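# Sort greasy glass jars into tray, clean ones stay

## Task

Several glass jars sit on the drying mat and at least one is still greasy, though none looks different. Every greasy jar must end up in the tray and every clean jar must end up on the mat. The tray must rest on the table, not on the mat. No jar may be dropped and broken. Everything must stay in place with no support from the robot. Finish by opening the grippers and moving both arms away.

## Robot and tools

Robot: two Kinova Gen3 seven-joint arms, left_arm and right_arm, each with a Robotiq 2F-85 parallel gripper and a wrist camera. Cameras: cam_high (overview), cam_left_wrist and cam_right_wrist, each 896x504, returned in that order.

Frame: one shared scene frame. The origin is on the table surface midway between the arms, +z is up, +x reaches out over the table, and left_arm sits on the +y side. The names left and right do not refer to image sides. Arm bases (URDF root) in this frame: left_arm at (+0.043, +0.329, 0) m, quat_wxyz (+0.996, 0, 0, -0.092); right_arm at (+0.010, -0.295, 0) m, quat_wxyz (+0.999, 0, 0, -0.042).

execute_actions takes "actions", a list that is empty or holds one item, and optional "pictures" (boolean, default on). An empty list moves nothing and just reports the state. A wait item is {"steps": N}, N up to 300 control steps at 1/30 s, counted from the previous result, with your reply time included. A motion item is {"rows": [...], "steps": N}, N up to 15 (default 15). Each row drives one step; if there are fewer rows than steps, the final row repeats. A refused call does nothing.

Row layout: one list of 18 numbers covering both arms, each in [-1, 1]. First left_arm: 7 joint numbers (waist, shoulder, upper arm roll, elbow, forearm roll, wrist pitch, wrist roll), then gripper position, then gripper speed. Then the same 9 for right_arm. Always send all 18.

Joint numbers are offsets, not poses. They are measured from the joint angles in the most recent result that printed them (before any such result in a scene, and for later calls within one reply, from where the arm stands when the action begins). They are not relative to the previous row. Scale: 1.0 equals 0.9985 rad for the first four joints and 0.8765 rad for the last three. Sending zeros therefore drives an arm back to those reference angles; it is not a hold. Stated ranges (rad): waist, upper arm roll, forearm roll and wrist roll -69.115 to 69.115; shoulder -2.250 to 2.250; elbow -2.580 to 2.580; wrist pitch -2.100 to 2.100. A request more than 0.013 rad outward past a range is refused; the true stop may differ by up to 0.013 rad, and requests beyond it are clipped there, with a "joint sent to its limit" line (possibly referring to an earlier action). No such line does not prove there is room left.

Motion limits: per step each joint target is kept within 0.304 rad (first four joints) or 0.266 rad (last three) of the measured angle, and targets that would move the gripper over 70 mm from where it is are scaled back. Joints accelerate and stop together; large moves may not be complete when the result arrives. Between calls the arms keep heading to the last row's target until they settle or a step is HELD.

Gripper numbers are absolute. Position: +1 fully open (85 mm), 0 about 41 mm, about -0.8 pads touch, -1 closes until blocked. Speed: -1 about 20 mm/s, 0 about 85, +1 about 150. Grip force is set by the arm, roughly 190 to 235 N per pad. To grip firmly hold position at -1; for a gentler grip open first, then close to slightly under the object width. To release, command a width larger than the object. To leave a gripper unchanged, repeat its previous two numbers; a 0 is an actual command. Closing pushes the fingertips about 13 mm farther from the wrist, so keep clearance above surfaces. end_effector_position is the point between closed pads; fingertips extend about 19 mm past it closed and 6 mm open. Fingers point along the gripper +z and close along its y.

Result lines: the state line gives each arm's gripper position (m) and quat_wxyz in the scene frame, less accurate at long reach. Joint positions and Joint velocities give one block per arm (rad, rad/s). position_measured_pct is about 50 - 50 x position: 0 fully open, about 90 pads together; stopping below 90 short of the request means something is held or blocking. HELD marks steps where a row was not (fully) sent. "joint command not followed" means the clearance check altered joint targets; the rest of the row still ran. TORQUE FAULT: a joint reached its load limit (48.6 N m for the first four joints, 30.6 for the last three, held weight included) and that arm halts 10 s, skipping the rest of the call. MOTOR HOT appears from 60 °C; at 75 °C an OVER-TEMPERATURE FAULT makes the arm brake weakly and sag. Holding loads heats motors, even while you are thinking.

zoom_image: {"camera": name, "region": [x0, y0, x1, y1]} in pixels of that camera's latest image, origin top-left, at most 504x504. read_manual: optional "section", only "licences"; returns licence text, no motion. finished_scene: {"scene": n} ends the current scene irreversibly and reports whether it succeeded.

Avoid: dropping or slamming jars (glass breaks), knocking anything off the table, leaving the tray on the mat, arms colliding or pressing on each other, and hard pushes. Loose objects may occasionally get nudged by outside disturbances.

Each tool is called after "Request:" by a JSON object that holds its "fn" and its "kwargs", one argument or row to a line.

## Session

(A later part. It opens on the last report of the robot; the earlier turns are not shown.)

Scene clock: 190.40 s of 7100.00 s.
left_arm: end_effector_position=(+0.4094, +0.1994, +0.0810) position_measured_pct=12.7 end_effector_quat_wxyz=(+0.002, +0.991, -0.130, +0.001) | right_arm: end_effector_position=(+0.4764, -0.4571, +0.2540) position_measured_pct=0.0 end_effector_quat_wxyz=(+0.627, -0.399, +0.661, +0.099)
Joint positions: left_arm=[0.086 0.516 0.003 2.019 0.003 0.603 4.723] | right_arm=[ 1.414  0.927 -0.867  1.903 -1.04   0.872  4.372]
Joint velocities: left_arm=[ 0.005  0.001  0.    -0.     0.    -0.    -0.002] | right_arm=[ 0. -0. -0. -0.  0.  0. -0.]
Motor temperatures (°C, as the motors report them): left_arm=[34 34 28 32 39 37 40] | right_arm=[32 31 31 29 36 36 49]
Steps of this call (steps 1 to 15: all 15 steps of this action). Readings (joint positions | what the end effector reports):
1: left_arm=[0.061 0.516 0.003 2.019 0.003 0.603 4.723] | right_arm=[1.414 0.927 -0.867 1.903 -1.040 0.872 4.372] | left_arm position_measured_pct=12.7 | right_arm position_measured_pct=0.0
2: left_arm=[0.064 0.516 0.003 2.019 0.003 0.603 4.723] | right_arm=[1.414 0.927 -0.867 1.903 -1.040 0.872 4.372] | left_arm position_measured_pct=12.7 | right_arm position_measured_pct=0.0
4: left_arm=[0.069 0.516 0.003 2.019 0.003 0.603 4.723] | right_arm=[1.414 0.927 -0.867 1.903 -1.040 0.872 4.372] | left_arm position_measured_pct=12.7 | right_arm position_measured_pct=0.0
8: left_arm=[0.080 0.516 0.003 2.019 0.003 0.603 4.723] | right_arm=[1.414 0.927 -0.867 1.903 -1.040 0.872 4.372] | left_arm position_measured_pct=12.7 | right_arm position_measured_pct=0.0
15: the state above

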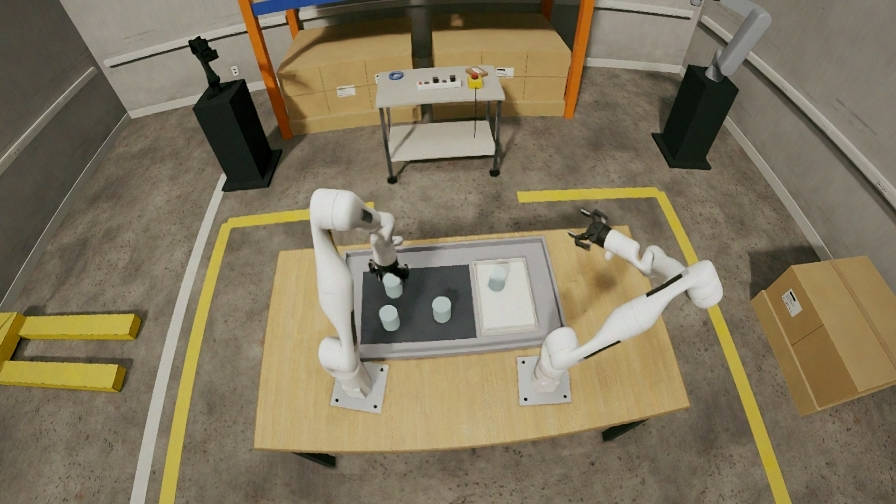

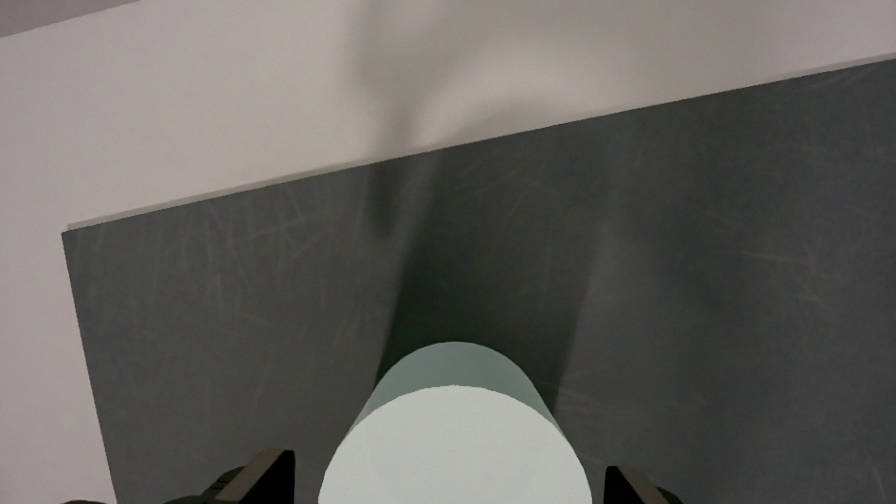

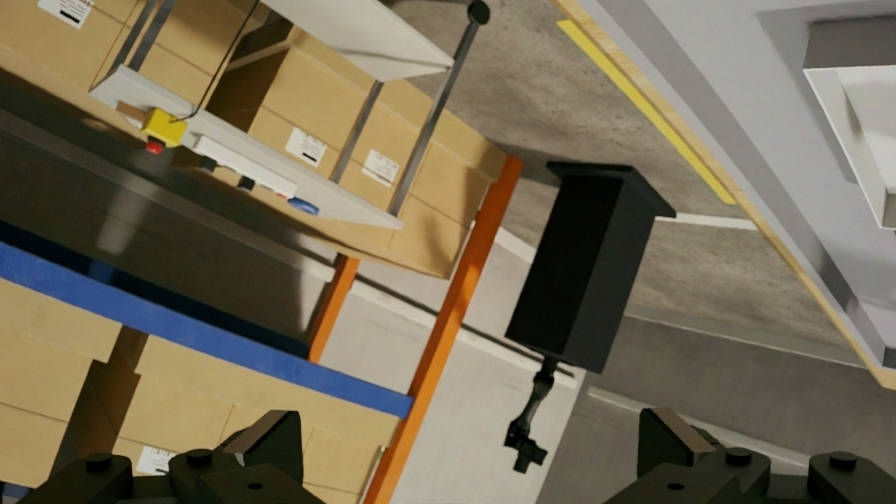

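Request:
{"fn": "execute_actions", "kwargs": {
  "actions": [
    {"rows":[[0,-0.1,0,-0.054,0,0.178,0,0.75,0,0,0,0,0,0,0,0,1,0]]}
  ],
  "pictures": false
}}

Request:
{"fn": "execute_actions", "kwargs": {
  "actions": [
    {"rows":[[0.098,-0.234,0,0.381,0,-0.167,-0.09,0.75,0,0,0,0,0,0,0,0,1,0]]}
  ],
  "pictures": false
}}

Request:
{"fn": "execute_actions", "kwargs": {
  "actions": [
    {"steps":12}
  ],
  "pictures": false
}}

Request:
{"fn": "execute_actions", "kwargs": {
  "actions": [
    {"rows":[[0,0.15,0,0.079,0,-0.259,0,0.75,0,0,0,0,0,0,0,0,1,0]]}
  ]
}}

Request:
{"fn": "execute_actions", "kwargs": {
  "actions": [
    {"rows":[[-0.01,0,0,0,0,0,0,0.75,0,0,0,0,0,0,0,0,1,0],[-0.014,0,0,0,0,0,0,0.75,0,0,0,0,0,0,0,0,1,0],[-0.018,0,0,0,0,0,0,0.75,0,0,0,0,0,0,0,0,1,0],[-0.022,0,0,0,0,0,0,0.75,0,0,0,0,0,0,0,0,1,0],[-0.027,0,0,0,0,0,0,0.75,0,0,0,0,0,0,0,0,1,0],[-0.031,0,0,0,0,0,0,0.75,0,0,0,0,0,0,0,0,1,0],[-0.036,0,0,0,0,0,0,0.75,0,0,0,0,0,0,0,0,1,0],[-0.041,0,0,0,0,0,0,0.75,0,0,0,0,0,0,0,0,1,0],[-0.045,0,0,0,0,0,0,0.75,0,0,0,0,0,0,0,0,1,0],[-0.05,0,0,0,0,0,0,0.75,0,0,0,0,0,0,0,0,1,0]]}
  ]
}}

Request:
{"fn": "execute_actions", "kwargs": {
  "actions": [
    {"rows":[[0.005,0,0,0,0,0,0,0.75,0,0,0,0,0,0,0,0,1,0],[0.009,0,0,0,0,0,0,0.75,0,0,0,0,0,0,0,0,1,0],[0.014,0,0,0,0,0,0,0.75,0,0,0,0,0,0,0,0,1,0],[0.018,0,0,0,0,0,0,0.75,0,0,0,0,0,0,0,0,1,0],[0.023,0,0,0,0,0,0,0.75,0,0,0,0,0,0,0,0,1,0],[0.027,0,0,0,0,0,0,0.75,0,0,0,0,0,0,0,0,1,0],[0.032,0,0,0,0,0,0,0.75,0,0,0,0,0,0,0,0,1,0],[0.036,0,0,0,0,0,0,0.75,0,0,0,0,0,0,0,0,1,0],[0.041,0,0,0,0,0,0,0.75,0,0,0,0,0,0,0,0,1,0]]}
  ]
}}

Scene clock: 199.13 s of 7100.00 s.
left_arm: end_effector_position=(+0.4085, +0.1996, +0.1300) position_measured_pct=12.7 end_effector_quat_wxyz=(+0.001, +0.991, -0.130, -0.000) | right_arm: end_effector_position=(+0.4764, -0.4571, +0.2540) position_measured_pct=0.0 end_effector_quat_wxyz=(+0.627, -0.399, +0.661, +0.099)
Joint positions: left_arm=[0.086 0.418 0.003 1.965 0.003 0.759 4.723] | right_arm=[ 1.414  0.927 -0.867  1.903 -1.04   0.872  4.372]
Joint velocities: left_arm=[ 0.001 -0.011 -0.    -0.    -0.    -0.002 -0.003] | right_arm=[ 0.    -0.    -0.    -0.     0.    -0.     0.001]
Motor temperatures (°C, as the motors report them): left_arm=[34 34 28 32 39 37 40] | right_arm=[32 31 31 29 36 36 49]
Steps of this call (steps 1 to 15: the robot went on to your last target; steps 16 to 90: nothing new was sent; then 5.23 s passed at rest; steps 91 to 105: all 15 steps of this action). Readings (joint positions | what the end effector reports):
91: left_arm=[0.087 0.515 0.003 2.019 0.003 0.604 4.723] | right_arm=[1.414 0.927 -0.867 1.903 -1.040 0.872 4.372] | left_arm position_measured_pct=12.7 | right_arm position_measured_pct=0.0
92: left_arm=[0.087 0.508 0.003 2.016 0.003 0.612 4.723] | right_arm=[1.414 0.927 -0.867 1.903 -1.040 0.872 4.372] | left_arm position_measured_pct=12.7 | right_arm position_measured_pct=0.0
94: left_arm=[0.086 0.478 0.003 2.002 0.003 0.654 4.723] | right_arm=[1.414 0.927 -0.867 1.903 -1.040 0.872 4.372] | left_arm position_measured_pct=12.7 | right_arm position_measured_pct=0.0
98: left_arm=[0.086 0.423 0.003 1.967 0.003 0.751 4.723] | right_arm=[1.414 0.927 -0.867 1.903 -1.040 0.872 4.372] | left_arm position_measured_pct=12.7 | right_arm position_measured_pct=0.0
105: the state above

Scene clock: 199.63 s of 7100.00 s.
left_arm: end_effector_position=(+0.2807, +0.2104, +0.1297) position_measured_pct=12.7 end_effector_quat_wxyz=(+0.001, +0.977, -0.213, -0.002) | right_arm: end_effector_position=(+0.4764, -0.4571, +0.2540) position_measured_pct=0.0 end_effector_quat_wxyz=(+0.627, -0.399, +0.661, +0.099)
Joint positions: left_arm=[0.178 0.199 0.003 2.325 0.003 0.621 4.648] | right_arm=[ 1.414  0.927 -0.867  1.903 -1.04   0.872  4.372]
Joint velocities: left_arm=[ 0.09  -0.213 -0.     0.447 -0.001 -0.15  -0.084] | right_arm=[-0.    -0.     0.     0.001 -0.001 -0.001  0.001]
Motor temperatures (°C, as the motors report them): left_arm=[34 34 28 32 39 37 40] | right_arm=[32 31 31 29 36 36 49]
Steps of this call (steps 1 to 15: all 15 steps of this action). Readings (joint positions | what the end effector reports):
1: left_arm=[0.087 0.416 0.003 1.966 0.003 0.758 4.723] | right_arm=[1.414 0.927 -0.867 1.903 -1.040 0.872 4.372] | left_arm position_measured_pct=12.7 | right_arm position_measured_pct=0.0
2: left_arm=[0.089 0.411 0.003 1.971 0.002 0.755 4.722] | right_arm=[1.414 0.927 -0.867 1.903 -1.040 0.872 4.372] | left_arm position_measured_pct=12.7 | right_arm position_measured_pct=0.0
4: left_arm=[0.099 0.387 0.002 1.998 0.002 0.742 4.715] | right_arm=[1.414 0.927 -0.867 1.903 -1.040 0.872 4.372] | left_arm position_measured_pct=12.7 | right_arm position_measured_pct=0.0
8: left_arm=[0.133 0.305 0.003 2.116 0.003 0.691 4.687] | right_arm=[1.414 0.927 -0.867 1.903 -1.040 0.872 4.372] | left_arm position_measured_pct=12.7 | right_arm position_measured_pct=0.0
15: the state above

Scene clock: 200.03 s of 7100.00 s.
left_arm: end_effector_position=(+0.2734, +0.2117, +0.1298) position_measured_pct=12.7 end_effector_quat_wxyz=(+0.001, +0.976, -0.217, -0.001) | right_arm: end_effector_position=(+0.4764, -0.4571, +0.2540) position_measured_pct=0.0 end_effector_quat_wxyz=(+0.627, -0.399, +0.661, +0.099)
Joint positions: left_arm=[0.184 0.184 0.003 2.346 0.003 0.612 4.644] | right_arm=[ 1.414  0.927 -0.867  1.903 -1.04   0.872  4.372]
Joint velocities: left_arm=[ 0.002 -0.004  0.001  0.001 -0.    -0.001 -0.   ] | right_arm=[ 0.     0.    -0.     0.     0.001 -0.001 -0.   ]
Motor temperatures (°C, as the motors report them): left_arm=[34 34 28 32 39 37 40] | right_arm=[32 31 31 29 36 36 49]
Steps of this call (steps 1 to 12: the robot went on to your last target). Readings (joint positions | what the end effector reports):
1: left_arm=[0.180 0.193 0.003 2.337 0.003 0.617 4.646] | right_arm=[1.414 0.927 -0.867 1.903 -1.040 0.872 4.372] | left_arm position_measured_pct=12.7 | right_arm position_measured_pct=0.0
2: left_arm=[0.181 0.191 0.003 2.343 0.003 0.615 4.645] | right_arm=[1.414 0.927 -0.867 1.903 -1.040 0.872 4.372] | left_arm position_measured_pct=12.7 | right_arm position_measured_pct=0.0
4: left_arm=[0.182 0.189 0.003 2.345 0.003 0.613 4.644] | right_arm=[1.414 0.927 -0.867 1.903 -1.040 0.872 4.372] | left_arm position_measured_pct=12.7 | right_arm position_measured_pct=0.0
8: left_arm=[0.183 0.185 0.003 2.346 0.003 0.612 4.644] | right_arm=[1.414 0.927 -0.867 1.903 -1.040 0.872 4.372] | left_arm position_measured_pct=12.7 | right_arm position_measured_pct=0.0
12: the state above

Scene clock: 200.53 s of 7100.00 s.
left_arm: end_effector_position=(+0.2715, +0.2125, +0.0801) position_measured_pct=12.7 end_effector_quat_wxyz=(+0.001, +0.976, -0.217, -0.000) | right_arm: end_effector_position=(+0.4764, -0.4571, +0.2540) position_measured_pct=0.0 end_effector_quat_wxyz=(+0.627, -0.399, +0.661, +0.099)
Joint positions: left_arm=[0.184 0.332 0.003 2.424 0.003 0.385 4.644] | right_arm=[ 1.414  0.927 -0.867  1.903 -1.04   0.872  4.372]
Joint velocities: left_arm=[-0.     0.024  0.     0.003 -0.    -0.002 -0.   ] | right_arm=[ 0.    -0.    -0.     0.    -0.    -0.    -0.001]
Motor temperatures (°C, as the motors report them): left_arm=[34 34 28 32 39 37 40] | right_arm=[32 31 31 29 36 36 49]
Steps of this call (steps 1 to 15: all 15 steps of this action). Readings (joint positions | what the end effector reports):
1: left_arm=[0.184 0.186 0.003 2.346 0.003 0.611 4.644] | right_arm=[1.414 0.927 -0.867 1.903 -1.040 0.872 4.372] | left_arm position_measured_pct=12.7 | right_arm position_measured_pct=0.0
2: left_arm=[0.184 0.193 0.003 2.349 0.003 0.603 4.644] | right_arm=[1.414 0.927 -0.867 1.903 -1.040 0.872 4.372] | left_arm position_measured_pct=12.7 | right_arm position_measured_pct=0.0
4: left_arm=[0.184 0.223 0.003 2.363 0.003 0.563 4.644] | right_arm=[1.414 0.927 -0.867 1.903 -1.040 0.872 4.372] | left_arm position_measured_pct=12.7 | right_arm position_measured_pct=0.0
8: left_arm=[0.184 0.309 0.003 2.410 0.003 0.426 4.644] | right_arm=[1.414 0.927 -0.867 1.903 -1.040 0.872 4.372] | left_arm position_measured_pct=12.7 | right_arm position_measured_pct=0.0
15: the state above

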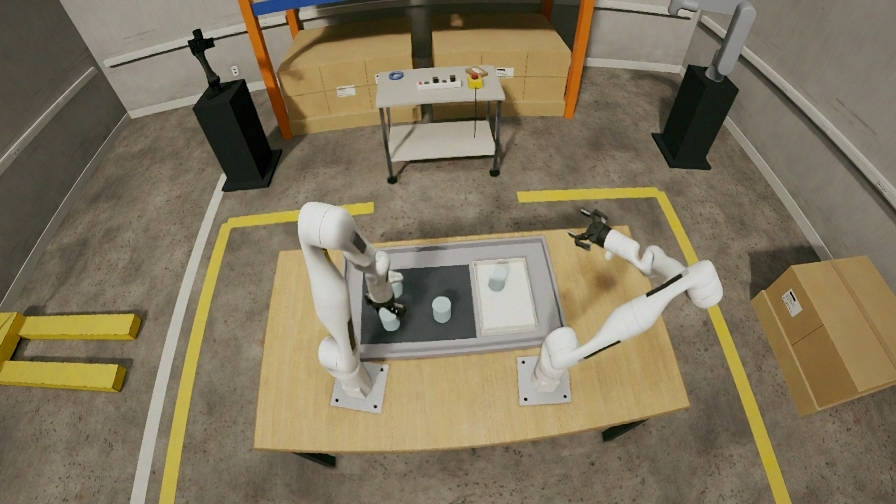

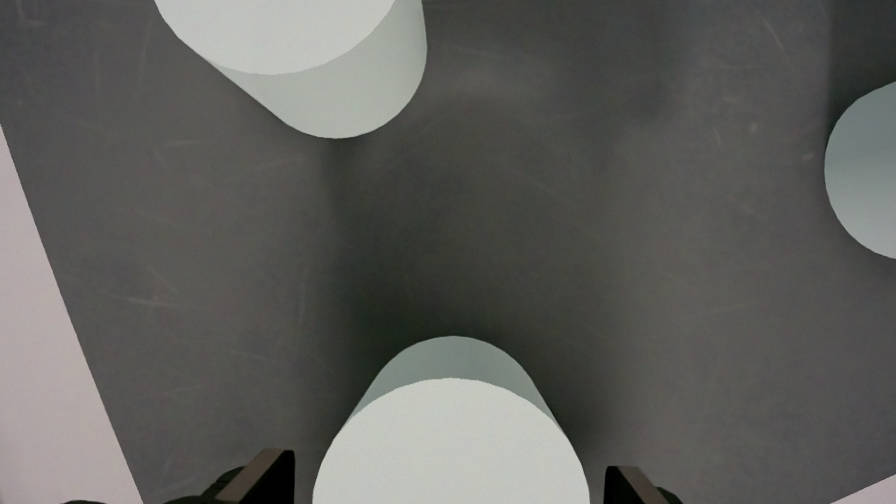

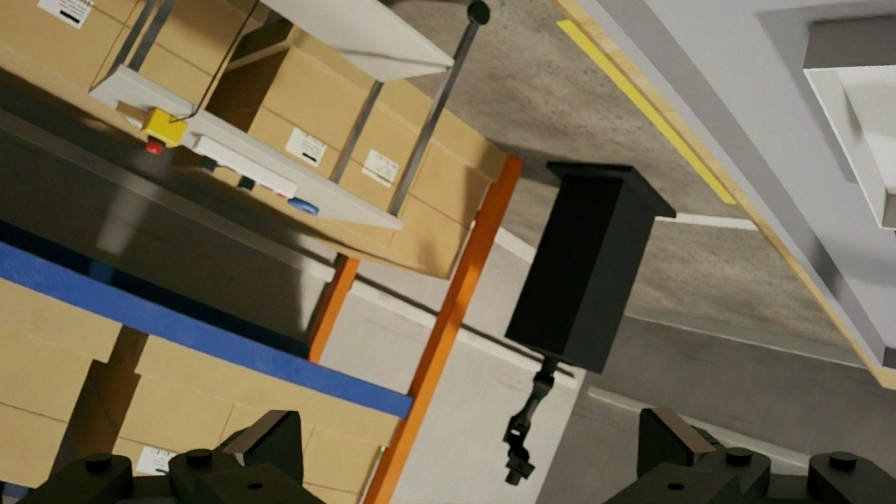

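Scene clock: 201.03 s of 7100.00 s.
left_arm: end_effector_position=(+0.2768, +0.2232, +0.0803) position_measured_pct=12.7 end_effector_quat_wxyz=(+0.001, +0.981, -0.194, +0.000) | right_arm: end_effector_position=(+0.4764, -0.4571, +0.2540) position_measured_pct=0.0 end_effector_quat_wxyz=(+0.627, -0.399, +0.661, +0.099)
Joint positions: left_arm=[0.136 0.331 0.004 2.424 0.003 0.386 4.644] | right_arm=[ 1.414  0.927 -0.867  1.903 -1.04   0.872  4.372]
Joint velocities: left_arm=[-0.009 -0.002  0.003  0.     0.001  0.001  0.001] | right_arm=[ 0.     0.     0.     0.    -0.001 -0.001 -0.   ]
Motor temperatures (°C, as the motors report them): left_arm=[34 34 28 32 39 37 40] | right_arm=[32 31 31 29 36 36 49]
Steps of this call (steps 1 to 15: all 15 steps of this action). Readings (joint positions | what the end effector reports):
1: left_arm=[0.182 0.332 0.003 2.424 0.003 0.386 4.644] | right_arm=[1.414 0.927 -0.867 1.903 -1.040 0.872 4.372] | left_arm position_measured_pct=12.7 | right_arm position_measured_pct=0.0
2: left_arm=[0.176 0.331 0.004 2.424 0.003 0.386 4.644] | right_arm=[1.414 0.927 -0.867 1.903 -1.040 0.872 4.372] | left_arm position_measured_pct=12.7 | right_arm position_measured_pct=0.0
4: left_arm=[0.167 0.331 0.003 2.424 0.003 0.385 4.644] | right_arm=[1.414 0.927 -0.867 1.903 -1.040 0.872 4.372] | left_arm position_measured_pct=12.7 | right_arm position_measured_pct=0.0
8: left_arm=[0.150 0.331 0.004 2.424 0.003 0.386 4.644] | right_arm=[1.414 0.927 -0.867 1.903 -1.040 0.872 4.372] | left_arm position_measured_pct=12.7 | right_arm position_measured_pct=0.0
15: the state above

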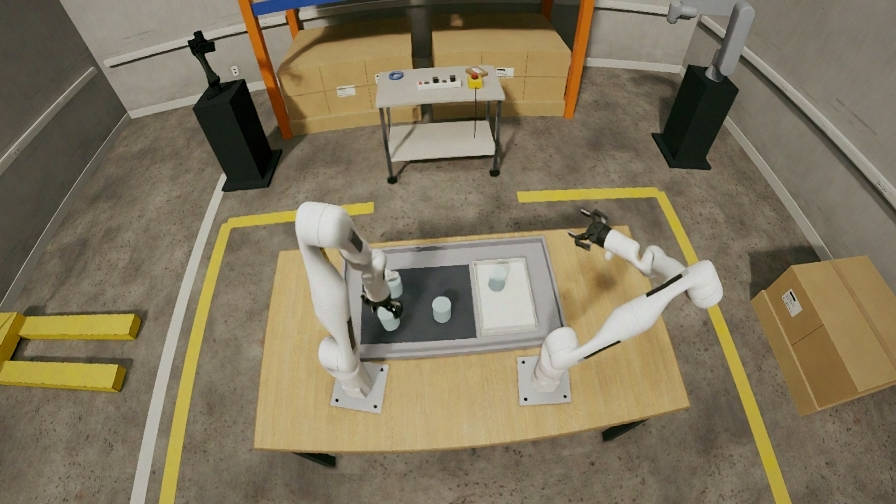

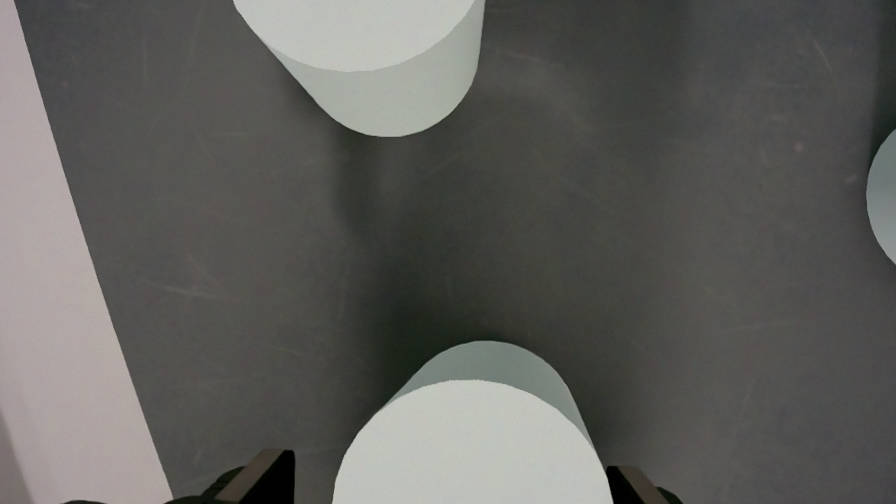

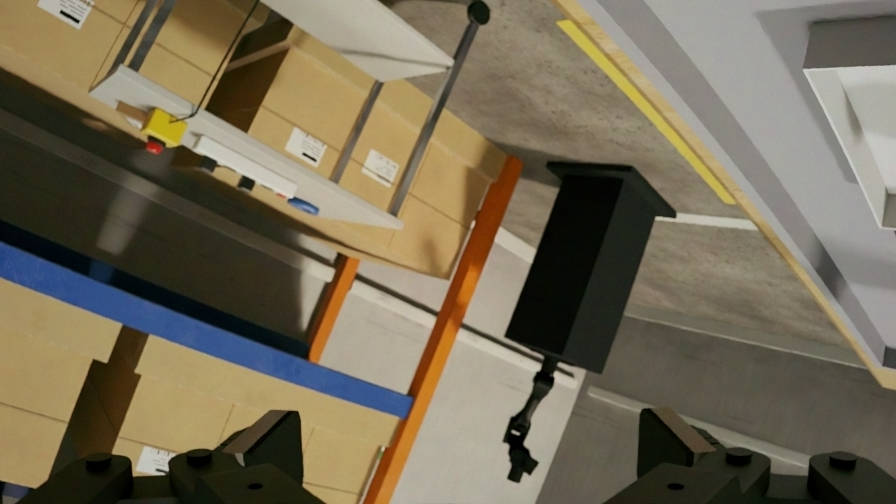

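Scene clock: 201.53 s of 7100.00 s.
left_arm: end_effector_position=(+0.2724, +0.2139, +0.0803) position_measured_pct=12.7 end_effector_quat_wxyz=(+0.001, +0.977, -0.213, +0.000) | right_arm: end_effector_position=(+0.4764, -0.4571, +0.2540) position_measured_pct=0.0 end_effector_quat_wxyz=(+0.627, -0.399, +0.661, +0.099)
Joint positions: left_arm=[0.176 0.331 0.004 2.424 0.003 0.386 4.644] | right_arm=[ 1.414  0.927 -0.867  1.903 -1.04   0.872  4.372]
Joint velocities: left_arm=[ 0.009  0.001  0.001 -0.    -0.    -0.001  0.001] | right_arm=[-0.     0.     0.    -0.     0.     0.     0.001]
Motor temperatures (°C, as the motors report them): left_arm=[34 34 28 32 39 37 40] | right_arm=[32 31 31 29 36 36 49]
Steps of this call (steps 1 to 15: all 15 steps of this action). Readings (joint positions | what the end effector reports):
1: left_arm=[0.137 0.331 0.004 2.424 0.003 0.386 4.644] | right_arm=[1.414 0.927 -0.867 1.903 -1.040 0.872 4.372] | left_arm position_measured_pct=12.7 | right_arm position_measured_pct=0.0
2: left_arm=[0.142 0.331 0.004 2.424 0.003 0.386 4.644] | right_arm=[1.414 0.927 -0.867 1.903 -1.040 0.872 4.372] | left_arm position_measured_pct=12.7 | right_arm position_measured_pct=0.0
4: left_arm=[0.150 0.331 0.004 2.424 0.003 0.386 4.644] | right_arm=[1.414 0.927 -0.867 1.903 -1.040 0.872 4.372] | left_arm position_measured_pct=12.7 | right_arm position_measured_pct=0.0
8: left_arm=[0.166 0.331 0.004 2.424 0.003 0.386 4.644] | right_arm=[1.414 0.927 -0.867 1.903 -1.040 0.872 4.372] | left_arm position_measured_pct=12.7 | right_arm position_measured_pct=0.0
15: the state above

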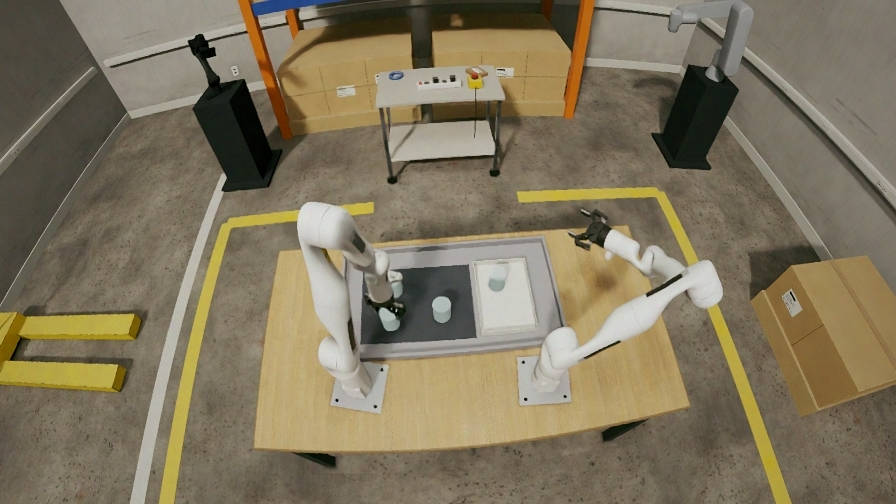

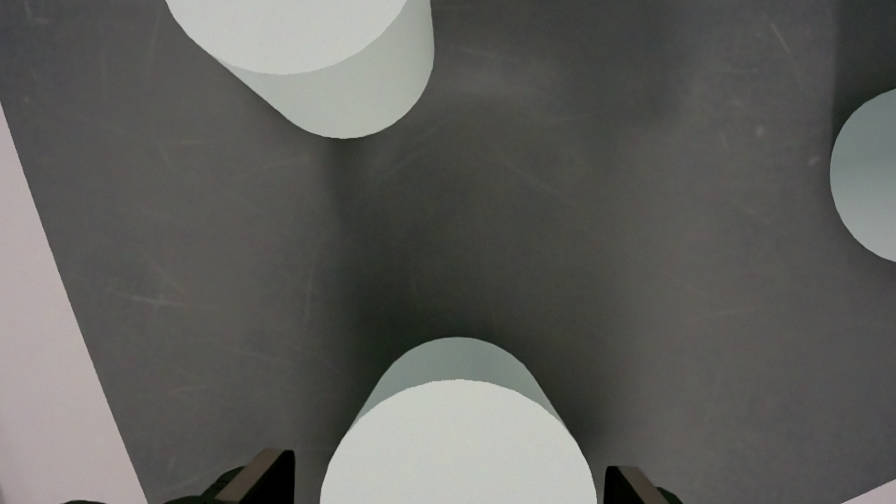

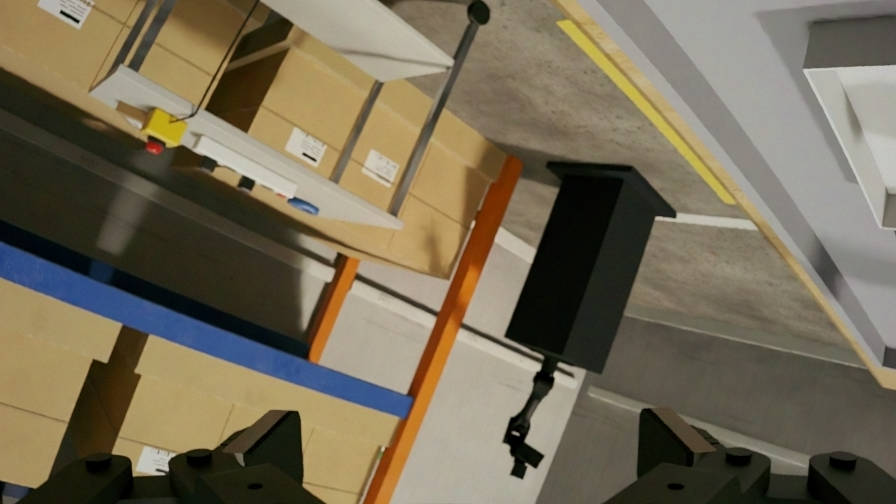

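Request:
{"fn": "execute_actions", "kwargs": {
  "actions": [
    {"rows":[[0,-0.15,0,-0.079,0,0.259,0,1,0,0,0,0,0,0,0,0,1,0]]}
  ],
  "pictures": false
}}

Request:
{"fn": "execute_actions", "kwargs": {
  "actions": [
    {"rows":[[0,-0.2,0,-0.2,0,0.3,0,1,0,0,0,0,0,0,0,0,1,0]]}
  ],
  "pictures": false
}}

Request:
{"fn": "finished_scene", "kwargs": {
  "scene": 1
}}

Scene clock: 204.47 s of 7100.00 s.
left_arm: end_effector_position=(+0.2743, +0.2131, +0.1299) position_measured_pct=0.0 end_effector_quat_wxyz=(+0.001, +0.977, -0.214, -0.000) | right_arm: end_effector_position=(+0.4764, -0.4571, +0.2540) position_measured_pct=0.0 end_effector_quat_wxyz=(+0.627, -0.399, +0.661, +0.099)
Joint positions: left_arm=[0.176 0.184 0.004 2.345 0.003 0.613 4.644] | right_arm=[ 1.414  0.927 -0.867  1.903 -1.04   0.872  4.372]
Joint velocities: left_arm=[-0.001 -0.023  0.    -0.003 -0.     0.001 -0.001] | right_arm=[-0.     0.     0.    -0.     0.     0.    -0.001]
Motor temperatures (°C, as the motors report them): left_arm=[34 34 28 32 39 37 40] | right_arm=[32 31 31 29 36 36 49]
Steps of this call (steps 1 to 15: the robot went on to your last target; steps 16 to 73: nothing new was sent; steps 74 to 88: all 15 steps of this action). Readings (joint positions | what the end effector reports):
74: left_arm=[0.177 0.329 0.004 2.424 0.003 0.387 4.644] | right_arm=[1.414 0.927 -0.867 1.903 -1.040 0.872 4.372] | left_arm position_measured_pct=12.7 | right_arm position_measured_pct=0.0
75: left_arm=[0.177 0.322 0.004 2.421 0.003 0.395 4.644] | right_arm=[1.414 0.927 -0.867 1.903 -1.040 0.872 4.372] | left_arm position_measured_pct=11.9 | right_arm position_measured_pct=0.0
77: left_arm=[0.177 0.292 0.004 2.407 0.003 0.435 4.644] | right_arm=[1.414 0.927 -0.867 1.903 -1.040 0.872 4.372] | left_arm position_measured_pct=7.9 | right_arm position_measured_pct=0.0
81: left_arm=[0.176 0.207 0.004 2.359 0.003 0.572 4.644] | right_arm=[1.414 0.927 -0.867 1.903 -1.040 0.872 4.372] | left_arm position_measured_pct=0.8 | right_arm position_measured_pct=0.0
88: the state above

Scene clock: 204.97 s of 7100.00 s.
left_arm: end_effector_position=(+0.3156, +0.1972, +0.2289) position_measured_pct=0.0 end_effector_quat_wxyz=(+0.011, +0.975, -0.214, +0.065) | right_arm: end_effector_position=(+0.4764, -0.4571, +0.2540) position_measured_pct=0.0 end_effector_quat_wxyz=(+0.627, -0.399, +0.661, +0.099)
Joint positions: left_arm=[ 0.176 -0.011  0.004  2.146  0.003  0.875  4.644] | right_arm=[ 1.414  0.927 -0.867  1.903 -1.04   0.872  4.372]
Joint velocities: left_arm=[ 0.    -0.036 -0.001 -0.004 -0.     0.006  0.002] | right_arm=[ 0.     0.     0.     0.    -0.     0.001  0.   ]
Motor temperatures (°C, as the motors report them): left_arm=[34 34 28 32 39 37 40] | right_arm=[32 31 31 29 36 36 49]
Steps of this call (steps 1 to 15: all 15 steps of this action). Readings (joint positions | what the end effector reports):
1: left_arm=[0.176 0.182 0.004 2.344 0.003 0.614 4.644] | right_arm=[1.414 0.927 -0.867 1.903 -1.040 0.872 4.372] | left_arm position_measured_pct=0.0 | right_arm position_measured_pct=0.0
2: left_arm=[0.176 0.174 0.004 2.340 0.003 0.621 4.644] | right_arm=[1.414 0.927 -0.867 1.903 -1.040 0.872 4.372] | left_arm position_measured_pct=0.0 | right_arm position_measured_pct=0.0
4: left_arm=[0.176 0.144 0.004 2.313 0.003 0.656 4.644] | right_arm=[1.414 0.927 -0.867 1.903 -1.040 0.872 4.372] | left_arm position_measured_pct=0.0 | right_arm position_measured_pct=0.0
8: left_arm=[0.176 0.042 0.004 2.208 0.003 0.793 4.644] | right_arm=[1.414 0.927 -0.867 1.903 -1.040 0.872 4.372] | left_arm position_measured_pct=0.0 | right_arm position_measured_pct=0.0
15: the state above

The scene is finished: the task was done.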